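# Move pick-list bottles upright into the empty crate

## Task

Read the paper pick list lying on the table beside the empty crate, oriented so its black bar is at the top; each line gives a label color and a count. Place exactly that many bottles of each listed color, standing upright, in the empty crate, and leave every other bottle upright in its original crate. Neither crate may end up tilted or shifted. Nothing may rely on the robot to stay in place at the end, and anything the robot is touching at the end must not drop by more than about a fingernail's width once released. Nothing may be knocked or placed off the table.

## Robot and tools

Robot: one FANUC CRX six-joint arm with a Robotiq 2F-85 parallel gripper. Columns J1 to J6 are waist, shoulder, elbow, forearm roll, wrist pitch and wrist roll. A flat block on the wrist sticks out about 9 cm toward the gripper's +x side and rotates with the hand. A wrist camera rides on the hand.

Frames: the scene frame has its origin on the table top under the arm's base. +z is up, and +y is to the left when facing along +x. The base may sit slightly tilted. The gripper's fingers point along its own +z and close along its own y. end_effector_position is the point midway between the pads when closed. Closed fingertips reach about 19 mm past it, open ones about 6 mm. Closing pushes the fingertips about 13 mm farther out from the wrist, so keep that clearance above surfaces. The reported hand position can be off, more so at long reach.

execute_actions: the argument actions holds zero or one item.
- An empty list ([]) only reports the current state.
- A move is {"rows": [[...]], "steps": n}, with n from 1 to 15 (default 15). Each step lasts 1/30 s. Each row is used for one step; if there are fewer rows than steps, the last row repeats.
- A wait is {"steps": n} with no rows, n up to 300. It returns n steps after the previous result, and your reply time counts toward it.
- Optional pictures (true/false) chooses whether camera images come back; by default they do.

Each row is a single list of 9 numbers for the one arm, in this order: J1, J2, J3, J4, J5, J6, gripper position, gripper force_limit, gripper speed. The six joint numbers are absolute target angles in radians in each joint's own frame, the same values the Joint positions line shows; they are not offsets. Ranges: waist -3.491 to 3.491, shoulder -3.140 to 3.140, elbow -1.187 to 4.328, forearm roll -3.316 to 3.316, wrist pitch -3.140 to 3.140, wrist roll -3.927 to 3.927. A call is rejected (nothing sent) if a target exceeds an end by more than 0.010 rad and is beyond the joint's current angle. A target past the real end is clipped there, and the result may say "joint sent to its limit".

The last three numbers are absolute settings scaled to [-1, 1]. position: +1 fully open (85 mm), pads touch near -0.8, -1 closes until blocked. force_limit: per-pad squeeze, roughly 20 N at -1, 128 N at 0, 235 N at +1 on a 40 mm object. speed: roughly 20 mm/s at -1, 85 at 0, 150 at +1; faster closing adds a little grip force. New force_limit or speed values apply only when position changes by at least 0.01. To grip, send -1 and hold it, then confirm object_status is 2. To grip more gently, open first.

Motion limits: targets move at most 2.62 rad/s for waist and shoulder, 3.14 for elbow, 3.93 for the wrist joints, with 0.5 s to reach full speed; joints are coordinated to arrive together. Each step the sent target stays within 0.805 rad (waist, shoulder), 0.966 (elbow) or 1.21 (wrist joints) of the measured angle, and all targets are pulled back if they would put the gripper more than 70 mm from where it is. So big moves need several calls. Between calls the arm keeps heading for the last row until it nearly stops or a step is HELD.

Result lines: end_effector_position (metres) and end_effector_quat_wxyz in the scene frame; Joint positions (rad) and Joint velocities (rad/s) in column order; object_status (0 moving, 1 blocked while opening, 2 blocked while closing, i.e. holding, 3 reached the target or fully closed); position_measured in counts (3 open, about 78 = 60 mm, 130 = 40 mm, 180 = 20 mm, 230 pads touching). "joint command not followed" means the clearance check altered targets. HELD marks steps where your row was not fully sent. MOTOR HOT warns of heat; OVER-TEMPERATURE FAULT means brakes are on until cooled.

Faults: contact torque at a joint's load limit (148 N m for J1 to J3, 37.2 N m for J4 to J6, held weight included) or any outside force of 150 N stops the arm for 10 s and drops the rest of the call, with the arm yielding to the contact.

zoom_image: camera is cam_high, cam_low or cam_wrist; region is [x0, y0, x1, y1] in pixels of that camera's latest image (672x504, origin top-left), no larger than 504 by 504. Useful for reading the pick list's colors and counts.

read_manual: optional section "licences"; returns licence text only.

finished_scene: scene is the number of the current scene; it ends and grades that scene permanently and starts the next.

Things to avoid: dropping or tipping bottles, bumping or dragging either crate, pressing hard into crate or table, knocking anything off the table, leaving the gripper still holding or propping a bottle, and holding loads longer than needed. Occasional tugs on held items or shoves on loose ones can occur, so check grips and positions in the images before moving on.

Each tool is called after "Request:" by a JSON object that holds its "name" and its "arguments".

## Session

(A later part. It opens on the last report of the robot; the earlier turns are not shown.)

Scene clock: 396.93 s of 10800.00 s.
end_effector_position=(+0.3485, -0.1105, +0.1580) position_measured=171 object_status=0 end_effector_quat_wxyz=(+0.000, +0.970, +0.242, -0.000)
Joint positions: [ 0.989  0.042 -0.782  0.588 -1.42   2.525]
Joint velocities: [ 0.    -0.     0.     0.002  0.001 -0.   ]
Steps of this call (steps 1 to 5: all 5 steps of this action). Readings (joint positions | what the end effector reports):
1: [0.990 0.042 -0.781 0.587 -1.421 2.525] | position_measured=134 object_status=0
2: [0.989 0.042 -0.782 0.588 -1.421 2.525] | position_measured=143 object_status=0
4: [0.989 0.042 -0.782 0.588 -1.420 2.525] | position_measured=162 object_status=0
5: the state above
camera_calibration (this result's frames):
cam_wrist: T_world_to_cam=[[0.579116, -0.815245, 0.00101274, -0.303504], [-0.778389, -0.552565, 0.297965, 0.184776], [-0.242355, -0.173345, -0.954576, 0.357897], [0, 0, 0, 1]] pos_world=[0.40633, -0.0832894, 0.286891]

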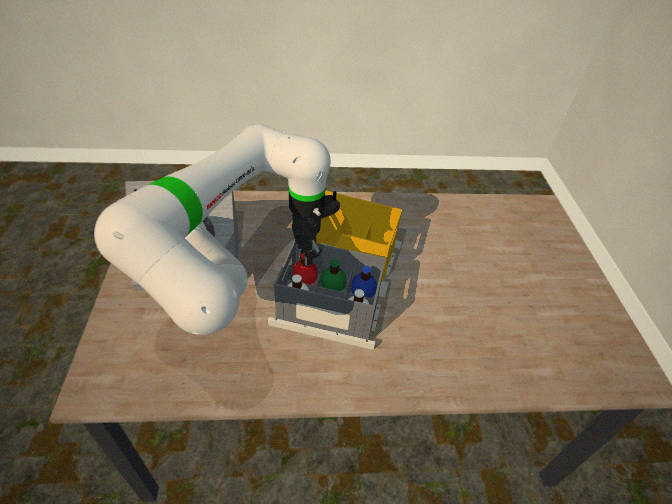

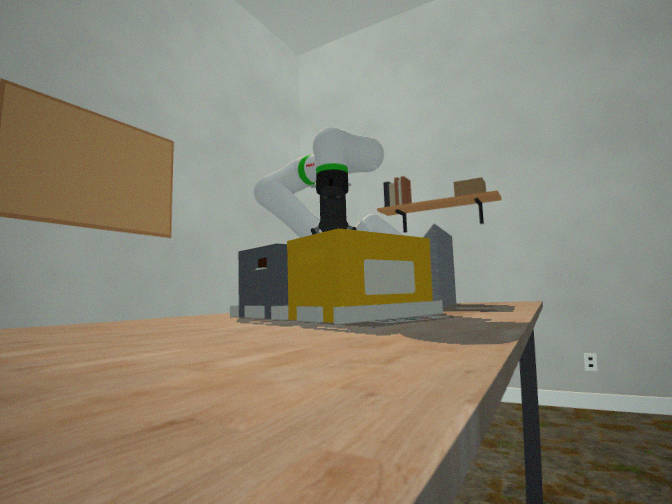

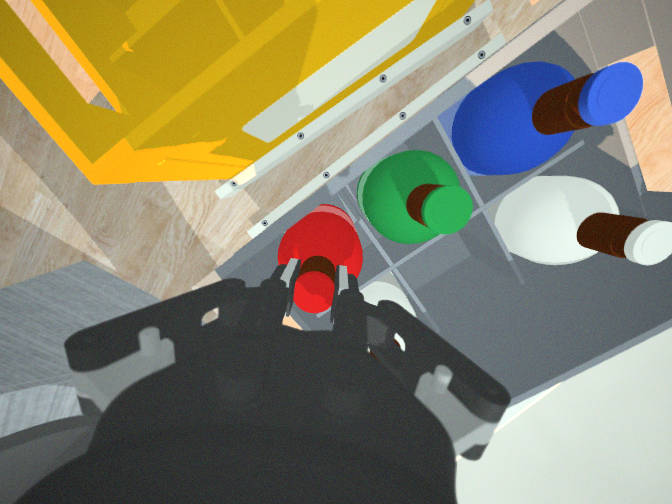

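Request:
{"name": "execute_actions", "arguments": {"actions": []}}

Request:
{"name": "zoom_image", "arguments": {"camera": "cam_wrist", "region": [240, 190, 400, 330]}}

Scene clock: 399.00 s of 10800.00 s.
end_effector_position=(+0.3484, -0.1105, +0.1579) position_measured=175 object_status=2 end_effector_quat_wxyz=(+0.000, +0.970, +0.242, -0.001)
Joint positions: [ 0.989  0.042 -0.782  0.588 -1.42   2.525]
Joint velocities: [-0.  0. -0.  0.  0.  0.]
Steps of this call (steps 1 to 15: the robot went on to your last target; steps 16 to 62: nothing new was sent). Readings (joint positions | what the end effector reports):
1: [0.989 0.042 -0.782 0.588 -1.420 2.525] | position_measured=175 object_status=0
2: [0.989 0.042 -0.782 0.588 -1.420 2.525] | position_measured=175 object_status=0
4: [0.989 0.042 -0.782 0.588 -1.420 2.525] | position_measured=175 object_status=0
8: [0.989 0.042 -0.782 0.588 -1.420 2.525] | position_measured=175 object_status=2
62: the state above
The arm was judged still, so your last target was given up. Only a new action makes it travel on or press farther. Fingers that are still opening or closing keep moving.
camera_calibration (this result's frames):
cam_wrist: T_world_to_cam=[[0.579056, -0.815288, 0.000781992, -0.303394], [-0.778309, -0.552506, 0.298283, 0.184639], [-0.242754, -0.173331, -0.954477, 0.357878], [0, 0, 0, 1]] pos_world=[0.406265, -0.0833079, 0.286749]

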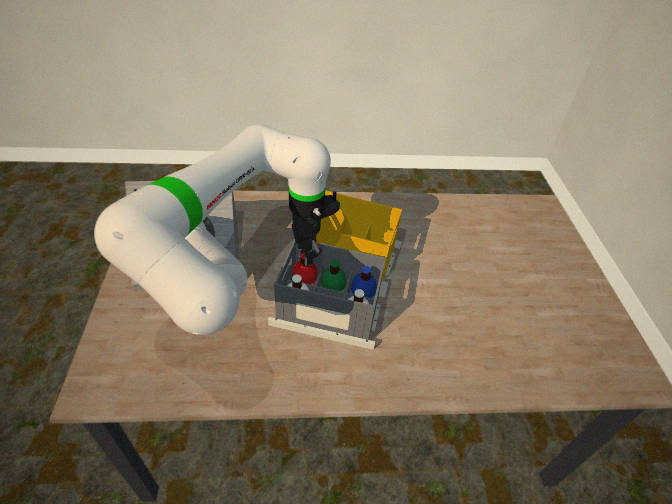

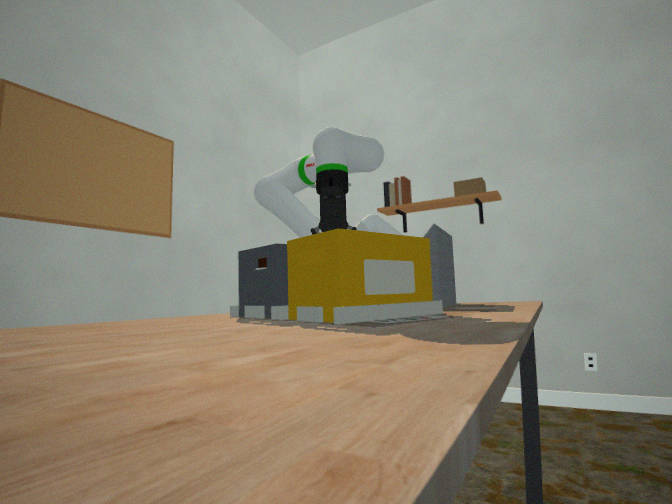

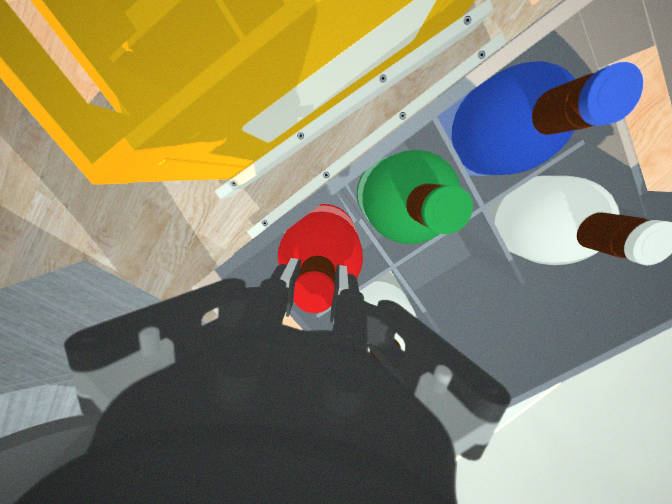

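Region (240, 190, 400, 330) of cam_wrist's 672x504 image, scaled by 3.150, with more detail than that image has; it fills the top 441 rows of this view, and the rest is white.

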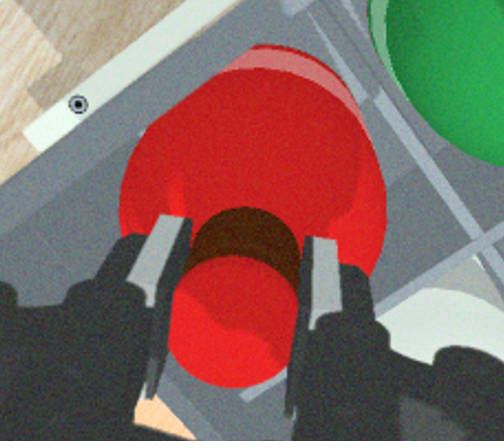

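Request:
{"name": "zoom_image", "arguments": {"camera": "cam_wrist", "region": [380, 150, 500, 270]}}

Request:
{"name": "zoom_image", "arguments": {"camera": "cam_wrist", "region": [60, 0, 320, 220]}}

Region (380, 150, 500, 270) of cam_wrist's 672x504 image, scaled by 4.200, with more detail than that image has.

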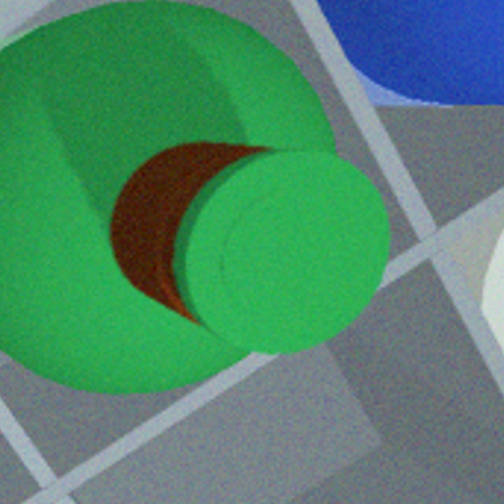

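Region (60, 0, 320, 220) of cam_wrist's 672x504 image, scaled by 1.938, with more detail than that image has; it fills the top 426 rows of this view, and the rest is white.

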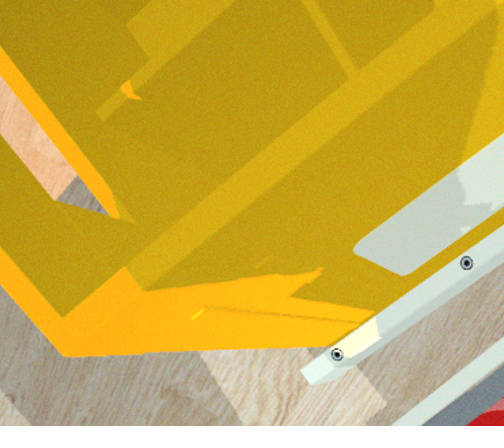

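Request:
{"name": "execute_actions", "arguments": {"actions": [{"rows": [[0.99430,0.04109,-0.77665,0.58412,-1.42780,2.52496,-1,0.5,0.5],[1.00432,0.03773,-0.76646,0.57687,-1.44307,2.52621,-1,0.5,0.5],[1.01919,0.03376,-0.75056,0.56629,-1.46555,2.52774,-1,0.5,0.5],[1.03858,0.02967,-0.72867,0.55273,-1.49503,2.52944,-1,0.5,0.5],[1.05894,0.02633,-0.70428,0.53879,-1.52649,2.53101,-1,0.5,0.5],[1.07862,0.02400,-0.67927,0.52564,-1.55751,2.53231,-1,0.5,0.5],[1.09772,0.02396,-0.65295,0.51320,-1.58755,2.53302,-1,0.5,0.5],[1.11608,0.02491,-0.62603,0.50156,-1.61711,2.53351,-1,0.5,0.5],[1.13373,0.02686,-0.59849,0.49070,-1.64621,2.53378,-1,0.5,0.5],[1.15066,0.02980,-0.57034,0.48062,-1.67481,2.53384,-1,0.5,0.5],[1.16687,0.03374,-0.54158,0.47132,-1.70294,2.53369,-1,0.5,0.5]], "steps": 11}], "pictures": false}}

Request:
{"name": "execute_actions", "arguments": {"actions": [{"rows": [[1.18235,0.03866,-0.51221,0.46281,-1.73060,2.53332,-1,0.5,0.5],[1.19713,0.04457,-0.48222,0.45507,-1.75778,2.53273,-1,0.5,0.5],[1.21118,0.05147,-0.45162,0.44812,-1.78449,2.53193,-1,0.5,0.5],[1.22253,0.06047,-0.42396,0.44275,-1.80573,2.53059,-1,0.5,0.5],[1.23041,0.07279,-0.40065,0.43904,-1.81874,2.52776,-1,0.5,0.5],[1.23500,0.09039,-0.38058,0.43664,-1.82277,2.52166,-1,0.5,0.5],[1.23751,0.11378,-0.36145,0.43491,-1.81987,2.51292,-1,0.5,0.5],[1.23709,0.14210,-0.34583,0.43415,-1.80815,2.50165,-1,0.5,0.5],[1.23662,0.17397,-0.32825,0.43329,-1.79495,2.48898,-1,0.5,0.5],[1.23616,0.20583,-0.31068,0.43243,-1.78176,2.47631,-1,0.5,0.5]], "steps": 10}]}}

Request:
{"name": "execute_actions", "arguments": {"actions": [{"rows": [[1.23569,0.23770,-0.29310,0.43158,-1.76856,2.46363,-1,0.5,0.5],[1.23522,0.26956,-0.27552,0.43072,-1.75537,2.45096,-1,0.5,0.5],[1.23475,0.30143,-0.25795,0.42986,-1.74218,2.43829,-1,0.5,0.5],[1.23430,0.33212,-0.24102,0.42903,-1.72947,2.42608,-1,0.5,0.5],[1.23388,0.36044,-0.22540,0.42827,-1.71774,2.41481,-1,0.5,0.5],[1.23275,0.38603,-0.21346,0.42794,-1.70489,2.40428,-1,0.5,0.5],[1.23016,0.40735,-0.20824,0.42846,-1.68927,2.39474,-1,0.5,0.5],[1.22530,0.42184,-0.21327,0.43039,-1.66976,2.38687,-1,0.5,0.5],[1.21804,0.42973,-0.22837,0.43398,-1.64630,2.38057,-1,0.5,0.5],[1.20814,0.43148,-0.25319,0.43959,-1.61884,2.37565,-1,0.5,0.5],[1.19704,0.42910,-0.28224,0.44655,-1.59106,2.37202,-1,0.5,0.5]], "steps": 11}]}}

Request:
{"name": "zoom_image", "arguments": {"camera": "cam_wrist", "region": [200, 0, 460, 200]}}

Request:
{"name": "execute_actions", "arguments": {"actions": [{"rows": [[1.18626,0.42540,-0.31242,0.45379,-1.56384,2.36729,-1,0.5,0.5],[1.17502,0.42274,-0.34205,0.46180,-1.53625,2.36251,-1,0.5,0.5],[1.16328,0.42072,-0.37114,0.47061,-1.50862,2.35743,-1,0.5,0.5],[1.15094,0.41974,-0.39943,0.48014,-1.48075,2.35203,-1,0.5,0.5],[1.13748,0.42174,-0.42503,0.49097,-1.45230,2.34666,-1,0.5,0.5],[1.12355,0.42461,-0.44994,0.50256,-1.42372,2.34095,-1,0.5,0.5],[1.10914,0.42836,-0.47416,0.51493,-1.39500,2.33488,-1,0.5,0.5],[1.09542,0.43260,-0.49590,0.52704,-1.36836,2.32898,-1,0.5,0.5],[1.08368,0.43670,-0.51358,0.53763,-1.34608,2.32383,-1,0.5,0.5],[1.07409,0.44036,-0.52742,0.54642,-1.32820,2.31956,-1,0.5,0.5]], "steps": 10}], "pictures": false}}

Request:
{"name": "execute_actions", "arguments": {"actions": [{"rows": [[1.06617,0.44357,-0.53848,0.55379,-1.31363,2.31599,-1,0.5,0.5],[1.05999,0.44619,-0.54686,0.55959,-1.30240,2.31319,-1,0.5,0.5],[1.05500,0.44838,-0.55350,0.56431,-1.29341,2.31092,-1,0.5,0.5],[1.05185,0.44980,-0.55761,0.56729,-1.28778,2.30947,-1,0.5,0.5],[1.04971,0.45077,-0.56040,0.56934,-1.28394,2.30849,-1,0.5,0.5],[1.04844,0.45136,-0.56203,0.57055,-1.28169,2.30791,-1,0.5,0.5],[1.04781,0.45165,-0.56284,0.57116,-1.28056,2.30761,-1,0.5,0.5]], "steps": 10}]}}

Scene clock: 519.37 s of 10800.00 s.
end_effector_position=(+0.3483, -0.1126, +0.2385) position_measured=175 object_status=2 end_effector_quat_wxyz=(+0.000, +0.970, +0.241, -0.000)
Joint positions: [ 1.113  0.026 -0.627  0.504 -1.613  2.533]
Joint velocities: [ 0.486  0.011  0.735 -0.299 -0.788  0.013]
Steps of this call (steps 1 to 90: nothing new was sent; then 117.00 s passed at rest; steps 91 to 101: all 11 steps of this action). Readings (joint positions | what the end effector reports):
91: [0.989 0.042 -0.782 0.587 -1.421 2.525] | position_measured=175 object_status=2
92: [0.991 0.042 -0.780 0.585 -1.425 2.525] | position_measured=175 object_status=2
94: [1.005 0.038 -0.764 0.575 -1.446 2.525] | position_measured=175 object_status=2
98: [1.063 0.027 -0.697 0.536 -1.533 2.531] | position_measured=175 object_status=2
101: the state above

Scene clock: 519.70 s of 10800.00 s.
end_effector_position=(+0.3553, -0.0956, +0.3420) position_measured=175 object_status=2 end_effector_quat_wxyz=(+0.002, +0.971, +0.241, -0.002)
Joint positions: [ 1.233  0.116 -0.372  0.437 -1.812  2.517]
Joint velocities: [ 0.107  0.681  0.534 -0.072 -0.001 -0.258]
Steps of this call (steps 1 to 10: all 10 steps of this action). Readings (joint positions | what the end effector reports):
1: [1.129 0.026 -0.602 0.494 -1.640 2.533] | position_measured=175 object_status=2
2: [1.145 0.028 -0.576 0.485 -1.667 2.533] | position_measured=175 object_status=2
4: [1.175 0.035 -0.521 0.468 -1.720 2.533] | position_measured=175 object_status=2
8: [1.222 0.075 -0.414 0.443 -1.801 2.529] | position_measured=175 object_status=2
10: the state above
camera_calibration (this result's frames):
cam_wrist: T_world_to_cam=[[0.576918, -0.816793, 0.00388943, -0.295794], [-0.779309, -0.549004, 0.302112, 0.142761], [-0.244628, -0.177325, -0.953265, 0.537731], [0, 0, 0, 1]] pos_world=[0.413448, -0.0678732, 0.470621]

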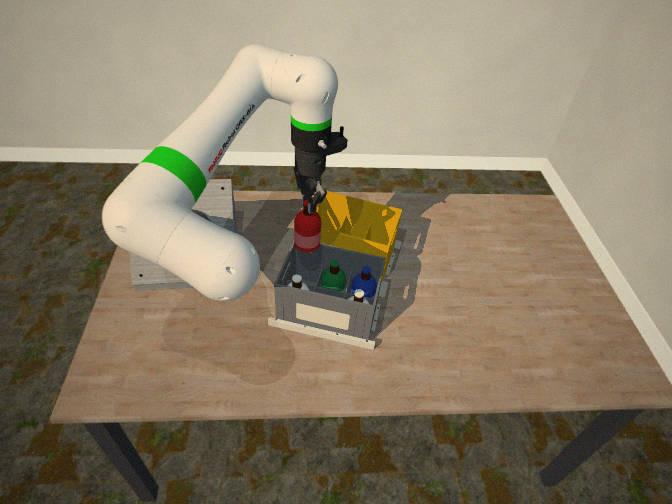

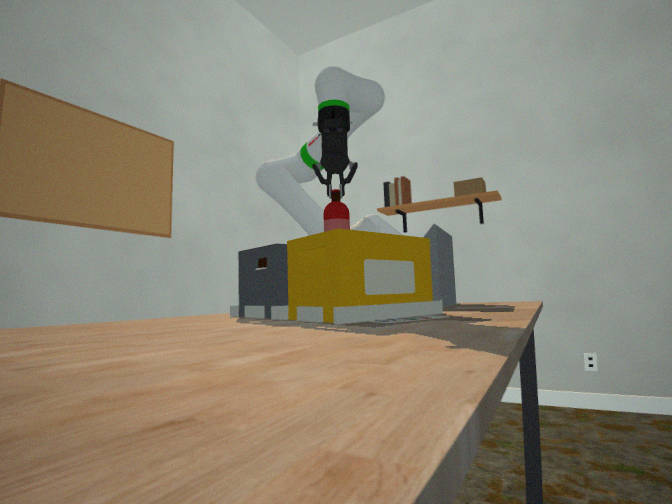

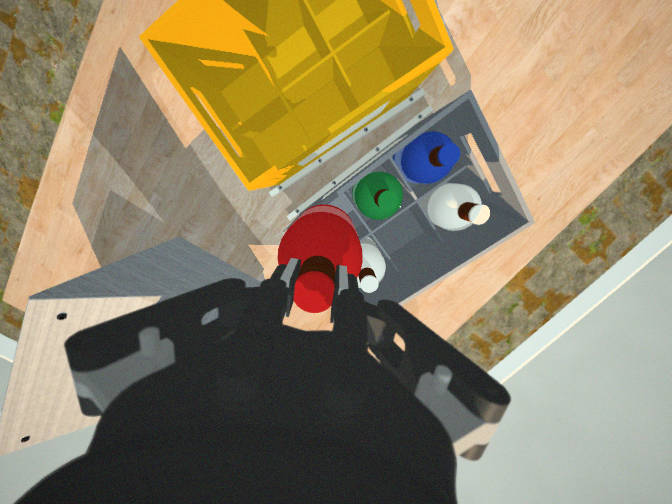

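Scene clock: 520.07 s of 10800.00 s.
end_effector_position=(+0.4004, +0.0225, +0.3386) position_measured=175 object_status=2 end_effector_quat_wxyz=(-0.004, +0.978, +0.208, +0.003)
Joint positions: [ 1.229  0.401 -0.223  0.43  -1.671  2.394]
Joint velocities: [-0.15   0.516 -0.009  0.041  0.758 -0.281]
Steps of this call (steps 1 to 11: all 11 steps of this action). Readings (joint positions | what the end effector reports):
1: [1.235 0.140 -0.355 0.435 -1.810 2.507] | position_measured=175 object_status=2
2: [1.236 0.165 -0.338 0.434 -1.805 2.495] | position_measured=175 object_status=2
4: [1.236 0.219 -0.305 0.432 -1.787 2.472] | position_measured=175 object_status=2
8: [1.235 0.332 -0.243 0.429 -1.730 2.426] | position_measured=175 object_status=2
11: the state above
camera_calibration (this result's frames):
cam_wrist: T_world_to_cam=[[0.519728, -0.854317, -0.00501879, -0.198586], [-0.817015, -0.498736, 0.289394, 0.262094], [-0.249737, -0.146306, -0.957197, 0.56914], [0, 0, 0, 1]] pos_world=[0.459481, 0.0443287, 0.467934]

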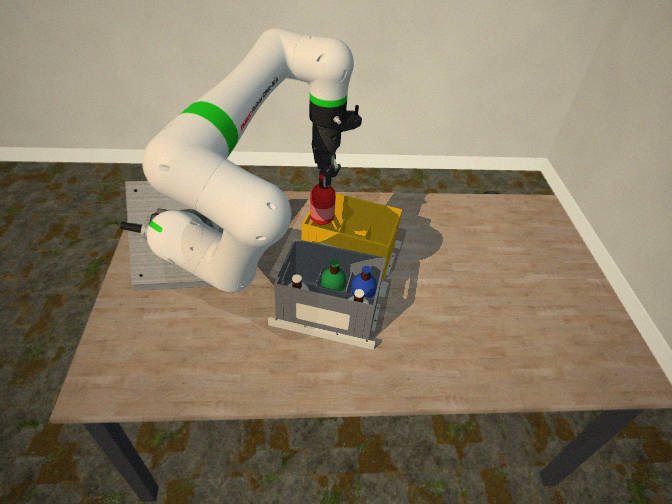

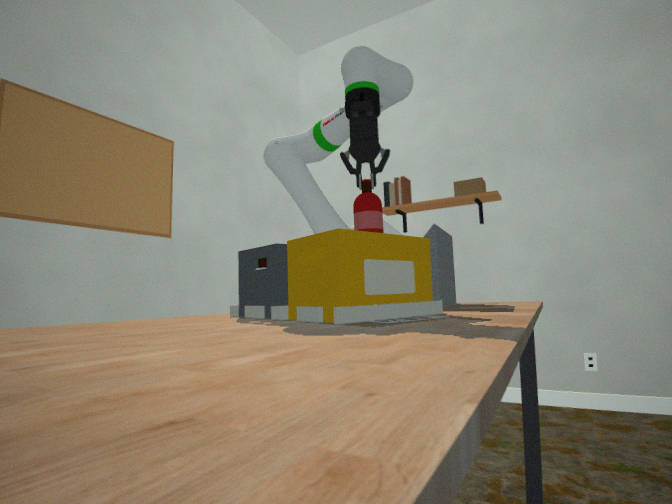

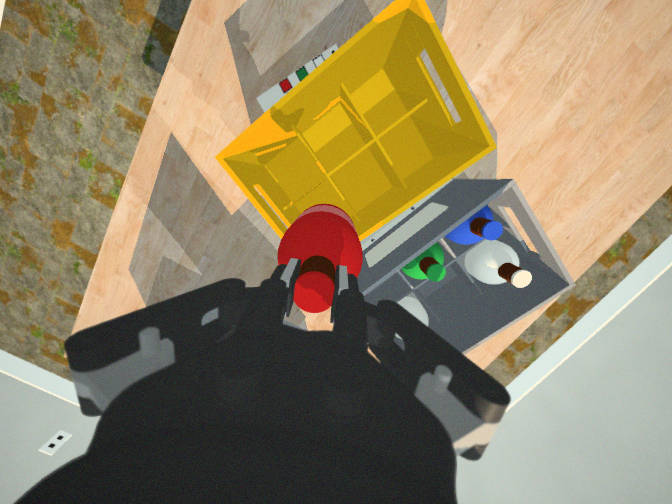

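Region (200, 0, 460, 200) of cam_wrist's 672x504 image, scaled by 1.938, with more detail than that image has; it fills the top 388 rows of this view, and the rest is white.

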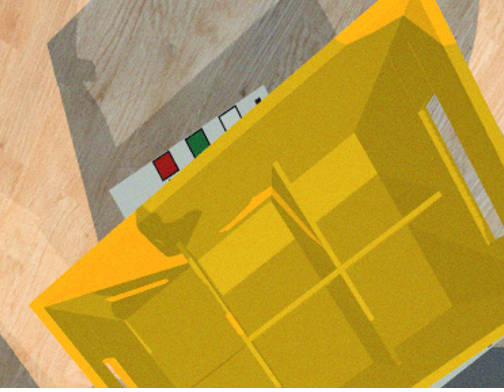

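Scene clock: 520.40 s of 10800.00 s.
end_effector_position=(+0.4039, +0.0314, +0.2180) position_measured=175 object_status=2 end_effector_quat_wxyz=(-0.000, +0.979, +0.201, +0.001)
Joint positions: [ 1.116  0.426 -0.458  0.51  -1.41   2.337]
Joint velocities: [-0.42   0.065 -0.745  0.359  0.842 -0.178]
Steps of this call (steps 1 to 10: all 10 steps of this action). Readings (joint positions | what the end effector reports):
1: [1.222 0.416 -0.227 0.432 -1.645 2.386] | position_measured=175 object_status=2
2: [1.212 0.425 -0.238 0.437 -1.622 2.379] | position_measured=175 object_status=2
4: [1.192 0.427 -0.282 0.450 -1.577 2.370] | position_measured=175 object_status=2
8: [1.144 0.424 -0.403 0.487 -1.469 2.349] | position_measured=175 object_status=2
10: the state above

Scene clock: 520.73 s of 10800.00 s.
end_effector_position=(+0.4018, +0.0315, +0.1588) position_measured=175 object_status=2 end_effector_quat_wxyz=(+0.000, +0.979, +0.203, -0.001)
Joint positions: [ 1.048  0.452 -0.563  0.571 -1.281  2.308]
Joint velocities: [-0.003  0.002 -0.006  0.004  0.006 -0.002]
Steps of this call (steps 1 to 10: all 10 steps of this action). Readings (joint positions | what the end effector reports):
1: [1.102 0.429 -0.482 0.522 -1.382 2.332] | position_measured=175 object_status=2
2: [1.089 0.434 -0.503 0.534 -1.357 2.326] | position_measured=175 object_status=2
4: [1.067 0.443 -0.536 0.553 -1.316 2.316] | position_measured=175 object_status=2
8: [1.049 0.451 -0.562 0.570 -1.282 2.308] | position_measured=175 object_status=2
10: the state above
camera_calibration (this result's frames):
cam_wrist: T_world_to_cam=[[0.512274, -0.858822, 0.000981829, -0.190312], [-0.819956, -0.488751, 0.297984, 0.319185], [-0.255435, -0.153454, -0.95457, 0.400836], [0, 0, 0, 1]] pos_world=[0.461597, 0.0540683, 0.287701]

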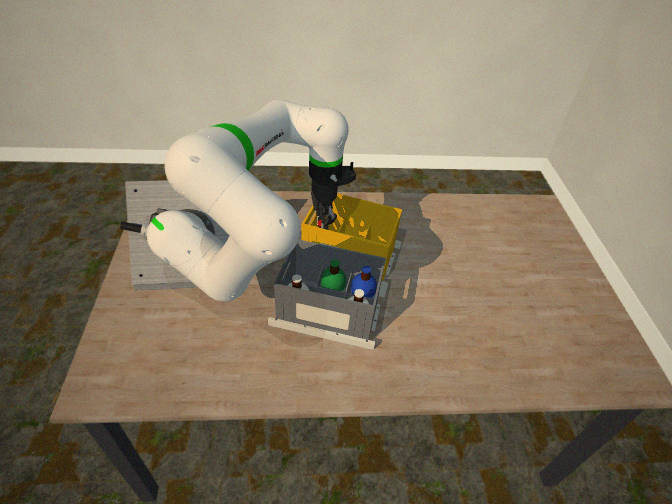

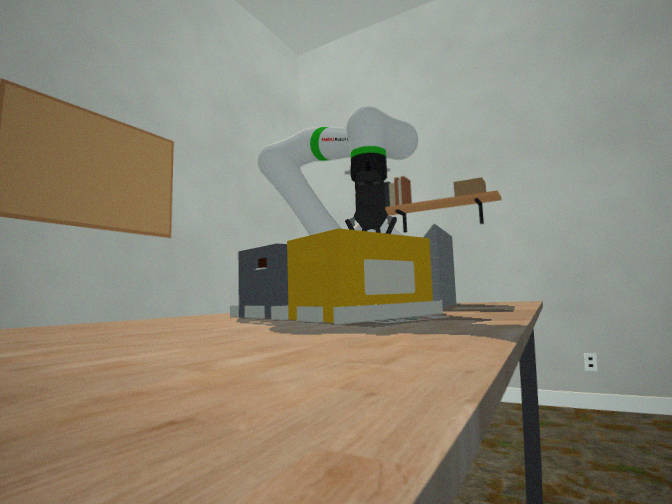

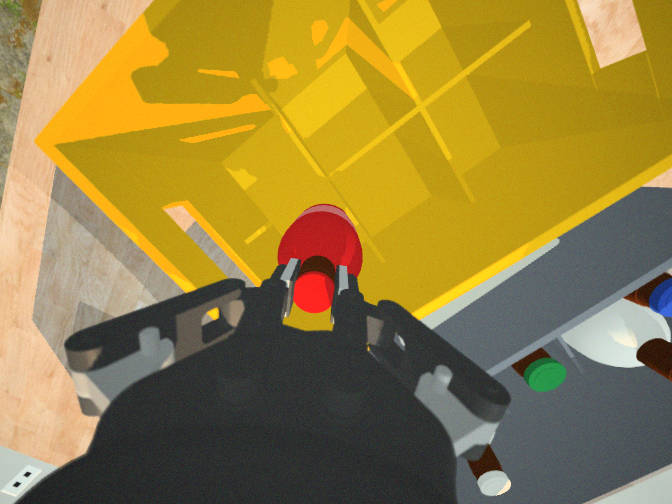

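Request:
{"name": "zoom_image", "arguments": {"camera": "cam_wrist", "region": [230, 140, 410, 320]}}

Request:
{"name": "zoom_image", "arguments": {"camera": "cam_wrist", "region": [330, 0, 550, 220]}}

Region (230, 140, 410, 320) of cam_wrist's 672x504 image, scaled by 2.800, with more detail than that image has.

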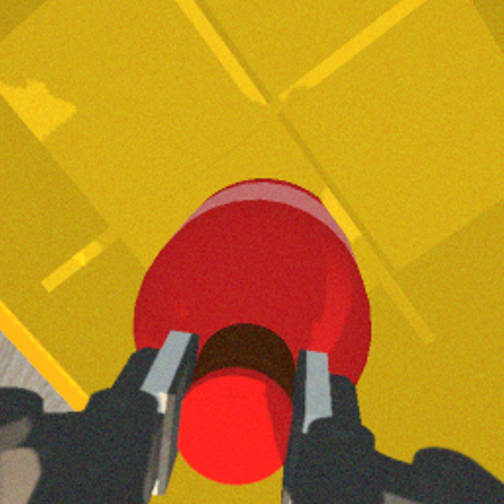

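Region (330, 0, 550, 220) of cam_wrist's 672x504 image, scaled by 2.291, with more detail than that image has.

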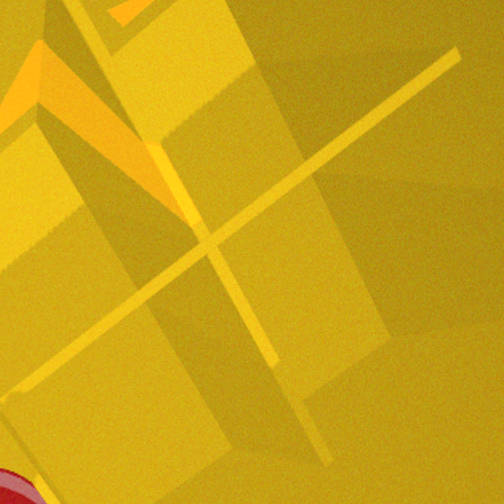

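Request:
{"name": "zoom_image", "arguments": {"camera": "cam_wrist", "region": [270, 170, 390, 270]}}

Region (270, 170, 390, 270) of cam_wrist's 672x504 image, scaled by 4.200, with more detail than that image has.

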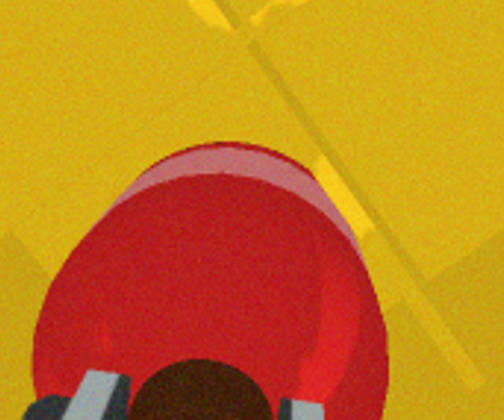

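Request:
{"name": "zoom_image", "arguments": {"camera": "cam_low", "region": [350, 305, 450, 335]}}

Region (350, 305, 450, 335) of cam_low's 672x504 image, scaled by 5.040, with more detail than that image has; it fills the top 151 rows of this view, and the rest is white.

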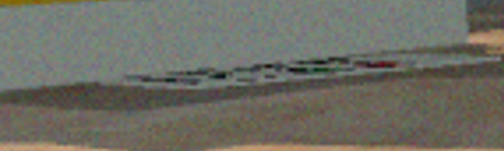

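Request:
{"name": "execute_actions", "arguments": {"actions": [{"rows": [[1.04781,0.45165,-0.56284,0.57116,-1.28056,2.30761,0.02,0,1],[1.04781,0.45165,-0.56284,0.57116,-1.28056,2.30761,0.02,0,1],[1.05311,0.44923,-0.55597,0.56610,-1.29003,2.31005,0.02,0,1],[1.06061,0.44593,-0.54603,0.55900,-1.30353,2.31348,0.02,0,1],[1.07045,0.44181,-0.53254,0.54980,-1.32148,2.31792,0.02,0,1],[1.07998,0.43592,-0.51732,0.54054,-1.34227,2.32478,0.02,0,1],[1.08550,0.42756,-0.50406,0.53419,-1.36208,2.33500,0.02,0,1],[1.08459,0.41528,-0.49491,0.53239,-1.37935,2.35012,0.02,0,1],[1.07734,0.39893,-0.49003,0.53500,-1.39412,2.37024,0.02,0,1],[1.06384,0.37836,-0.48951,0.54190,-1.40641,2.39539,0.02,0,1],[1.04609,0.35601,-0.49301,0.55192,-1.41524,2.42258,0.02,0,1]], "steps": 11}]}}

Request:
{"name": "execute_actions", "arguments": {"actions": [{"rows": [[1.02833,0.33365,-0.49652,0.56195,-1.42407,2.44977,0.02,0,1],[1.01058,0.31130,-0.50002,0.57197,-1.43291,2.47697,0.02,0,1],[0.99282,0.28895,-0.50352,0.58199,-1.44174,2.50416,0.02,0,1],[0.97507,0.26659,-0.50702,0.59201,-1.45057,2.53135,0.02,0,1],[0.95731,0.24424,-0.51052,0.60203,-1.45940,2.55854,0.02,0,1],[0.93956,0.22189,-0.51403,0.61205,-1.46824,2.58574,0.02,0,1],[0.92312,0.20119,-0.51727,0.62133,-1.47642,2.61091,0.02,0,1],[0.90713,0.18311,-0.52190,0.63047,-1.48137,2.63285,0.02,0,1],[0.89004,0.16782,-0.52969,0.64046,-1.48084,2.65132,0.02,0,1],[0.87311,0.15706,-0.54030,0.65065,-1.47415,2.66429,0.02,0,1],[0.85625,0.15101,-0.55360,0.66117,-1.46125,2.67171,0.02,0,1],[0.84092,0.14961,-0.56773,0.67111,-1.44437,2.67378,0.02,0,1]], "steps": 12}], "pictures": false}}

Request:
{"name": "execute_actions", "arguments": {"actions": [{"rows": [[0.82802,0.15186,-0.58107,0.67983,-1.42608,2.67174,0.02,0,1],[0.81656,0.15412,-0.59252,0.68769,-1.41001,2.66989,0.02,0,1],[0.80827,0.15588,-0.60058,0.69344,-1.39848,2.66852,0.02,0,1],[0.80326,0.15701,-0.60536,0.69693,-1.39154,2.66769,-1,0.5,0.5],[0.80159,0.15739,-0.60694,0.69811,-1.38923,2.66740,-1,0.5,0.5]], "steps": 6}]}}

Request:
{"name": "execute_actions", "arguments": {"actions": [{"rows": [[0.80159,0.15739,-0.60694,0.69811,-1.38923,2.66740,-1,0.5,0.5]], "steps": 3}], "pictures": false}}

Scene clock: 641.10 s of 10800.00 s.
end_effector_position=(+0.4071, +0.0174, +0.2023) position_measured=127 object_status=0 end_effector_quat_wxyz=(-0.001, +0.978, +0.209, +0.001)
Joint positions: [ 1.08   0.404 -0.496  0.536 -1.384  2.364]
Joint velocities: [-0.086 -0.426  0.138  0.005 -0.365  0.521]
Steps of this call (steps 1 to 15: the robot went on to your last target; steps 16 to 90: nothing new was sent; then 117.00 s passed at rest; steps 91 to 101: all 11 steps of this action). Readings (joint positions | what the end effector reports):
91: [1.048 0.452 -0.563 0.571 -1.281 2.308] | position_measured=175 object_status=0
92: [1.048 0.452 -0.563 0.571 -1.281 2.308] | position_measured=174 object_status=0
94: [1.050 0.451 -0.559 0.568 -1.286 2.308] | position_measured=155 object_status=0
98: [1.075 0.436 -0.522 0.544 -1.336 2.325] | position_measured=129 object_status=0
101: the state above
camera_calibration (this result's frames):
cam_wrist: T_world_to_cam=[[0.522022, -0.852932, 0.000196974, -0.209117], [-0.815312, -0.498929, 0.29383, 0.302815], [-0.250519, -0.153546, -0.955858, 0.439818], [0, 0, 0, 1]] pos_world=[0.466235, 0.0402524, 0.331468]

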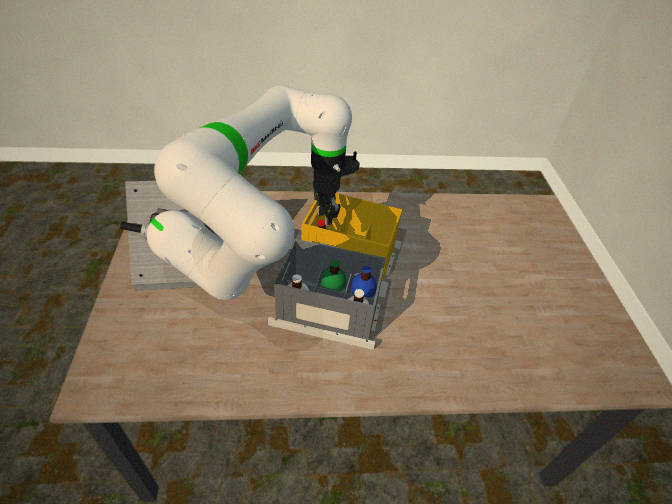

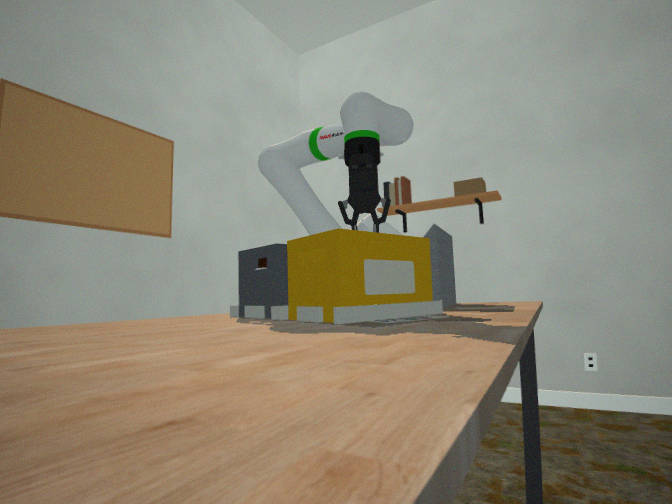

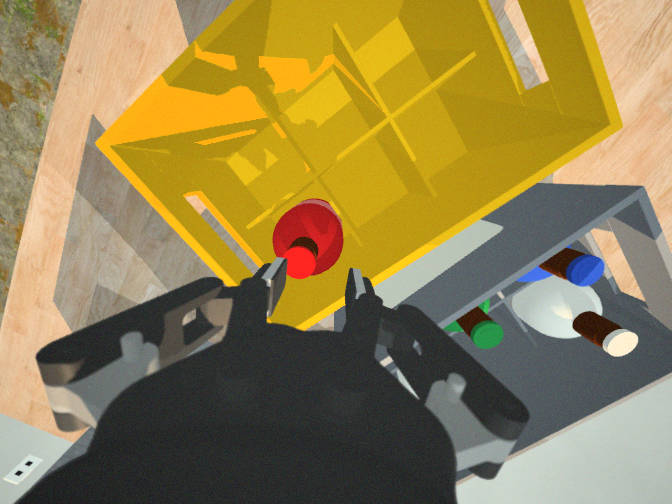

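Scene clock: 641.50 s of 10800.00 s.
end_effector_position=(+0.4302, -0.1208, +0.2000) position_measured=127 object_status=3 end_effector_quat_wxyz=(+0.001, +0.971, +0.238, -0.001)
Joint positions: [ 0.891  0.176 -0.533  0.64  -1.475  2.641]
Joint velocities: [-0.526 -0.383 -0.297  0.31   0.015  0.462]
Steps of this call (steps 1 to 12: all 12 steps of this action). Readings (joint positions | what the end effector reports):
1: [1.075 0.388 -0.493 0.538 -1.395 2.383] | position_measured=127 object_status=0
2: [1.064 0.371 -0.493 0.543 -1.405 2.404] | position_measured=127 object_status=0
4: [1.030 0.333 -0.496 0.560 -1.423 2.450] | position_measured=127 object_status=0
8: [0.962 0.250 -0.510 0.599 -1.457 2.552] | position_measured=127 object_status=3
12: the state above

Scene clock: 641.70 s of 10800.00 s.
end_effector_position=(+0.4304, -0.1383, +0.1618) position_measured=134 object_status=0 end_effector_quat_wxyz=(+0.000, +0.970, +0.243, -0.001)
Joint positions: [ 0.808  0.156 -0.601  0.693 -1.398  2.669]
Joint velocities: [-0.2    0.04  -0.187  0.133  0.282 -0.019]
Steps of this call (steps 1 to 6: all 6 steps of this action). Readings (joint positions | what the end effector reports):
1: [0.874 0.165 -0.544 0.651 -1.472 2.655] | position_measured=127 object_status=3
2: [0.857 0.157 -0.557 0.661 -1.464 2.664] | position_measured=127 object_status=3
4: [0.828 0.154 -0.582 0.680 -1.428 2.669] | position_measured=127 object_status=0
6: the state above
camera_calibration (this result's frames):
cam_wrist: T_world_to_cam=[[0.579659, -0.814859, 0.000862629, -0.373675], [-0.777809, -0.552987, 0.298693, 0.23164], [-0.242916, -0.173811, -0.954349, 0.376627], [0, 0, 0, 1]] pos_world=[0.488264, -0.110936, 0.290567]

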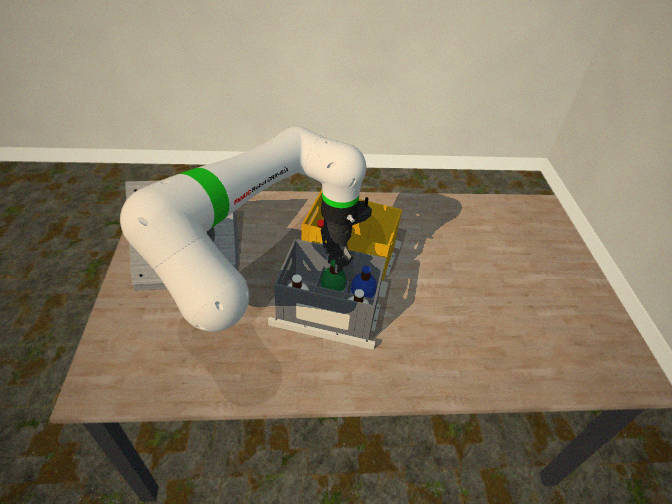

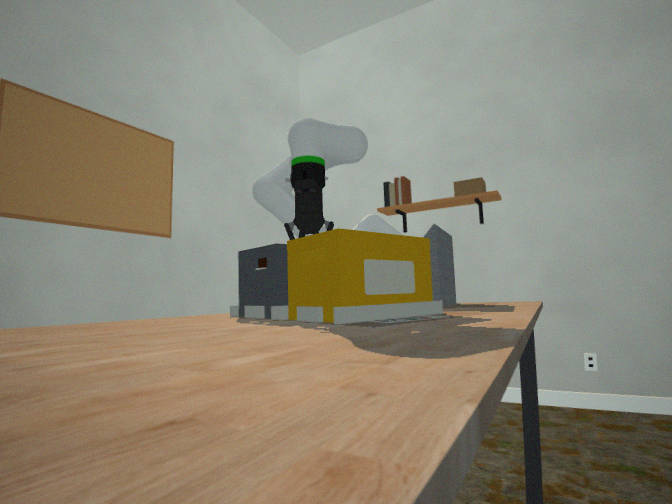

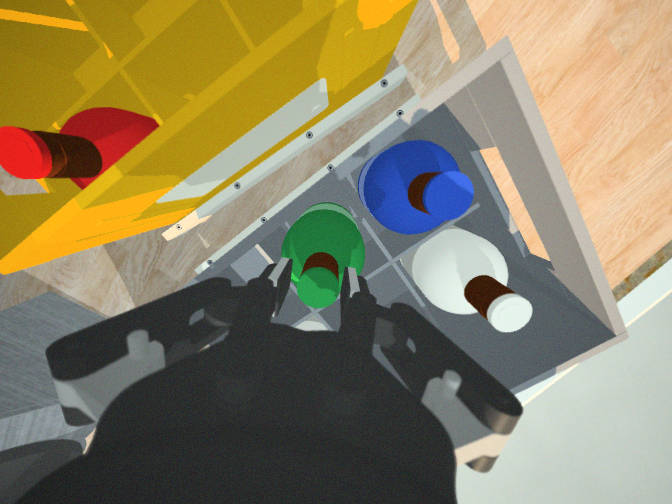

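Scene clock: 641.80 s of 10800.00 s.
end_effector_position=(+0.4305, -0.1382, +0.1582) position_measured=162 object_status=0 end_effector_quat_wxyz=(+0.000, +0.970, +0.242, -0.001)
Joint positions: [ 0.802  0.157 -0.607  0.698 -1.389  2.668]
Joint velocities: [-0.001 -0.    -0.004  0.002  0.007 -0.004]
Steps of this call (steps 1 to 3: all 3 steps of this action). Readings (joint positions | what the end effector reports):
1: [0.803 0.157 -0.605 0.697 -1.392 2.668] | position_measured=143 object_status=0
2: [0.802 0.157 -0.606 0.698 -1.390 2.668] | position_measured=152 object_status=0
3: the state above

Request:
{"name": "execute_actions", "arguments": {"actions": []}}

Request:
{"name": "zoom_image", "arguments": {"camera": "cam_wrist", "region": [240, 190, 400, 330]}}

Request:
{"name": "zoom_image", "arguments": {"camera": "cam_wrist", "region": [440, 250, 560, 370]}}

Scene clock: 648.07 s of 10800.00 s.
end_effector_position=(+0.4304, -0.1382, +0.1580) position_measured=175 object_status=2 end_effector_quat_wxyz=(+0.000, +0.970, +0.242, -0.001)
Joint positions: [ 0.802  0.157 -0.607  0.698 -1.389  2.667]
Joint velocities: [-0.    -0.    -0.     0.     0.001 -0.   ]
Steps of this call (steps 1 to 15: the robot went on to your last target; steps 16 to 90: nothing new was sent; then 3.27 s passed at rest). Readings (joint positions | what the end effector reports):
1: [0.802 0.157 -0.607 0.698 -1.389 2.667] | position_measured=170 object_status=0
2: [0.802 0.157 -0.607 0.698 -1.389 2.667] | position_measured=175 object_status=0
4: [0.802 0.157 -0.607 0.698 -1.389 2.667] | position_measured=175 object_status=0
8: [0.802 0.157 -0.607 0.698 -1.389 2.667] | position_measured=175 object_status=2
90: the state above
The arm was judged still, so your last target was given up. Only a new action makes it travel on or press farther. Fingers that are still opening or closing keep moving.
camera_calibration (this result's frames):
cam_wrist: T_world_to_cam=[[0.57903, -0.815306, 0.000636955, -0.373403], [-0.778308, -0.552521, 0.298256, 0.233184], [-0.242818, -0.173195, -0.954486, 0.373086], [0, 0, 0, 1]] pos_world=[0.488293, -0.110982, 0.286794]

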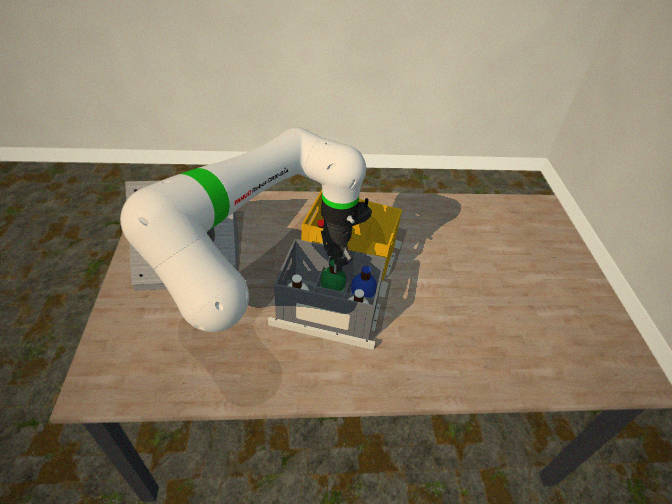

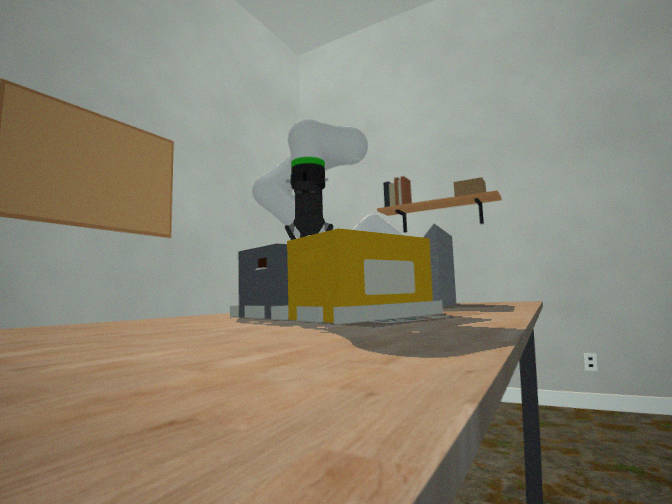

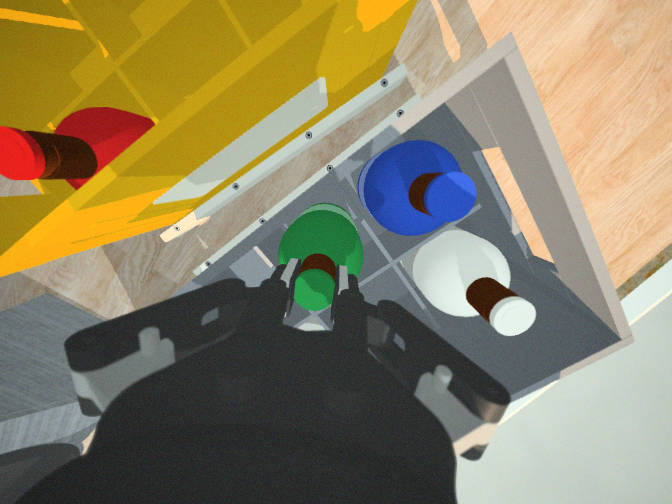

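Region (240, 190, 400, 330) of cam_wrist's 672x504 image, scaled by 3.150, with more detail than that image has; it fills the top 441 rows of this view, and the rest is white.

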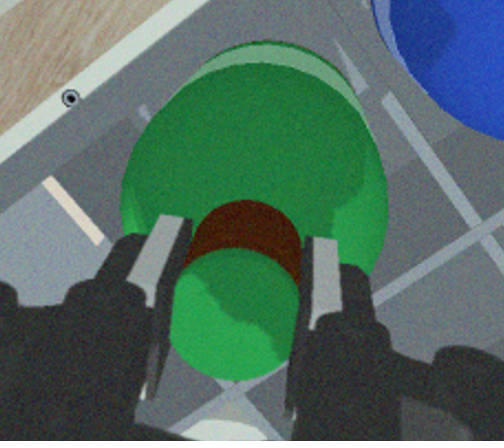

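Region (440, 250, 560, 370) of cam_wrist's 672x504 image, scaled by 4.200, with more detail than that image has.

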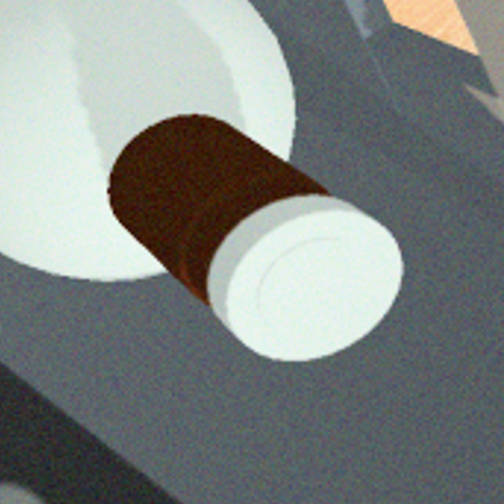

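Request:
{"name": "zoom_image", "arguments": {"camera": "cam_wrist", "region": [0, 30, 180, 210]}}

Region (0, 30, 180, 210) of cam_wrist's 672x504 image, scaled by 2.800, with more detail than that image has.

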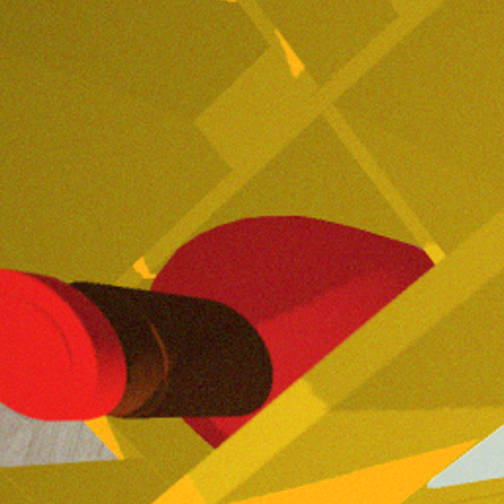

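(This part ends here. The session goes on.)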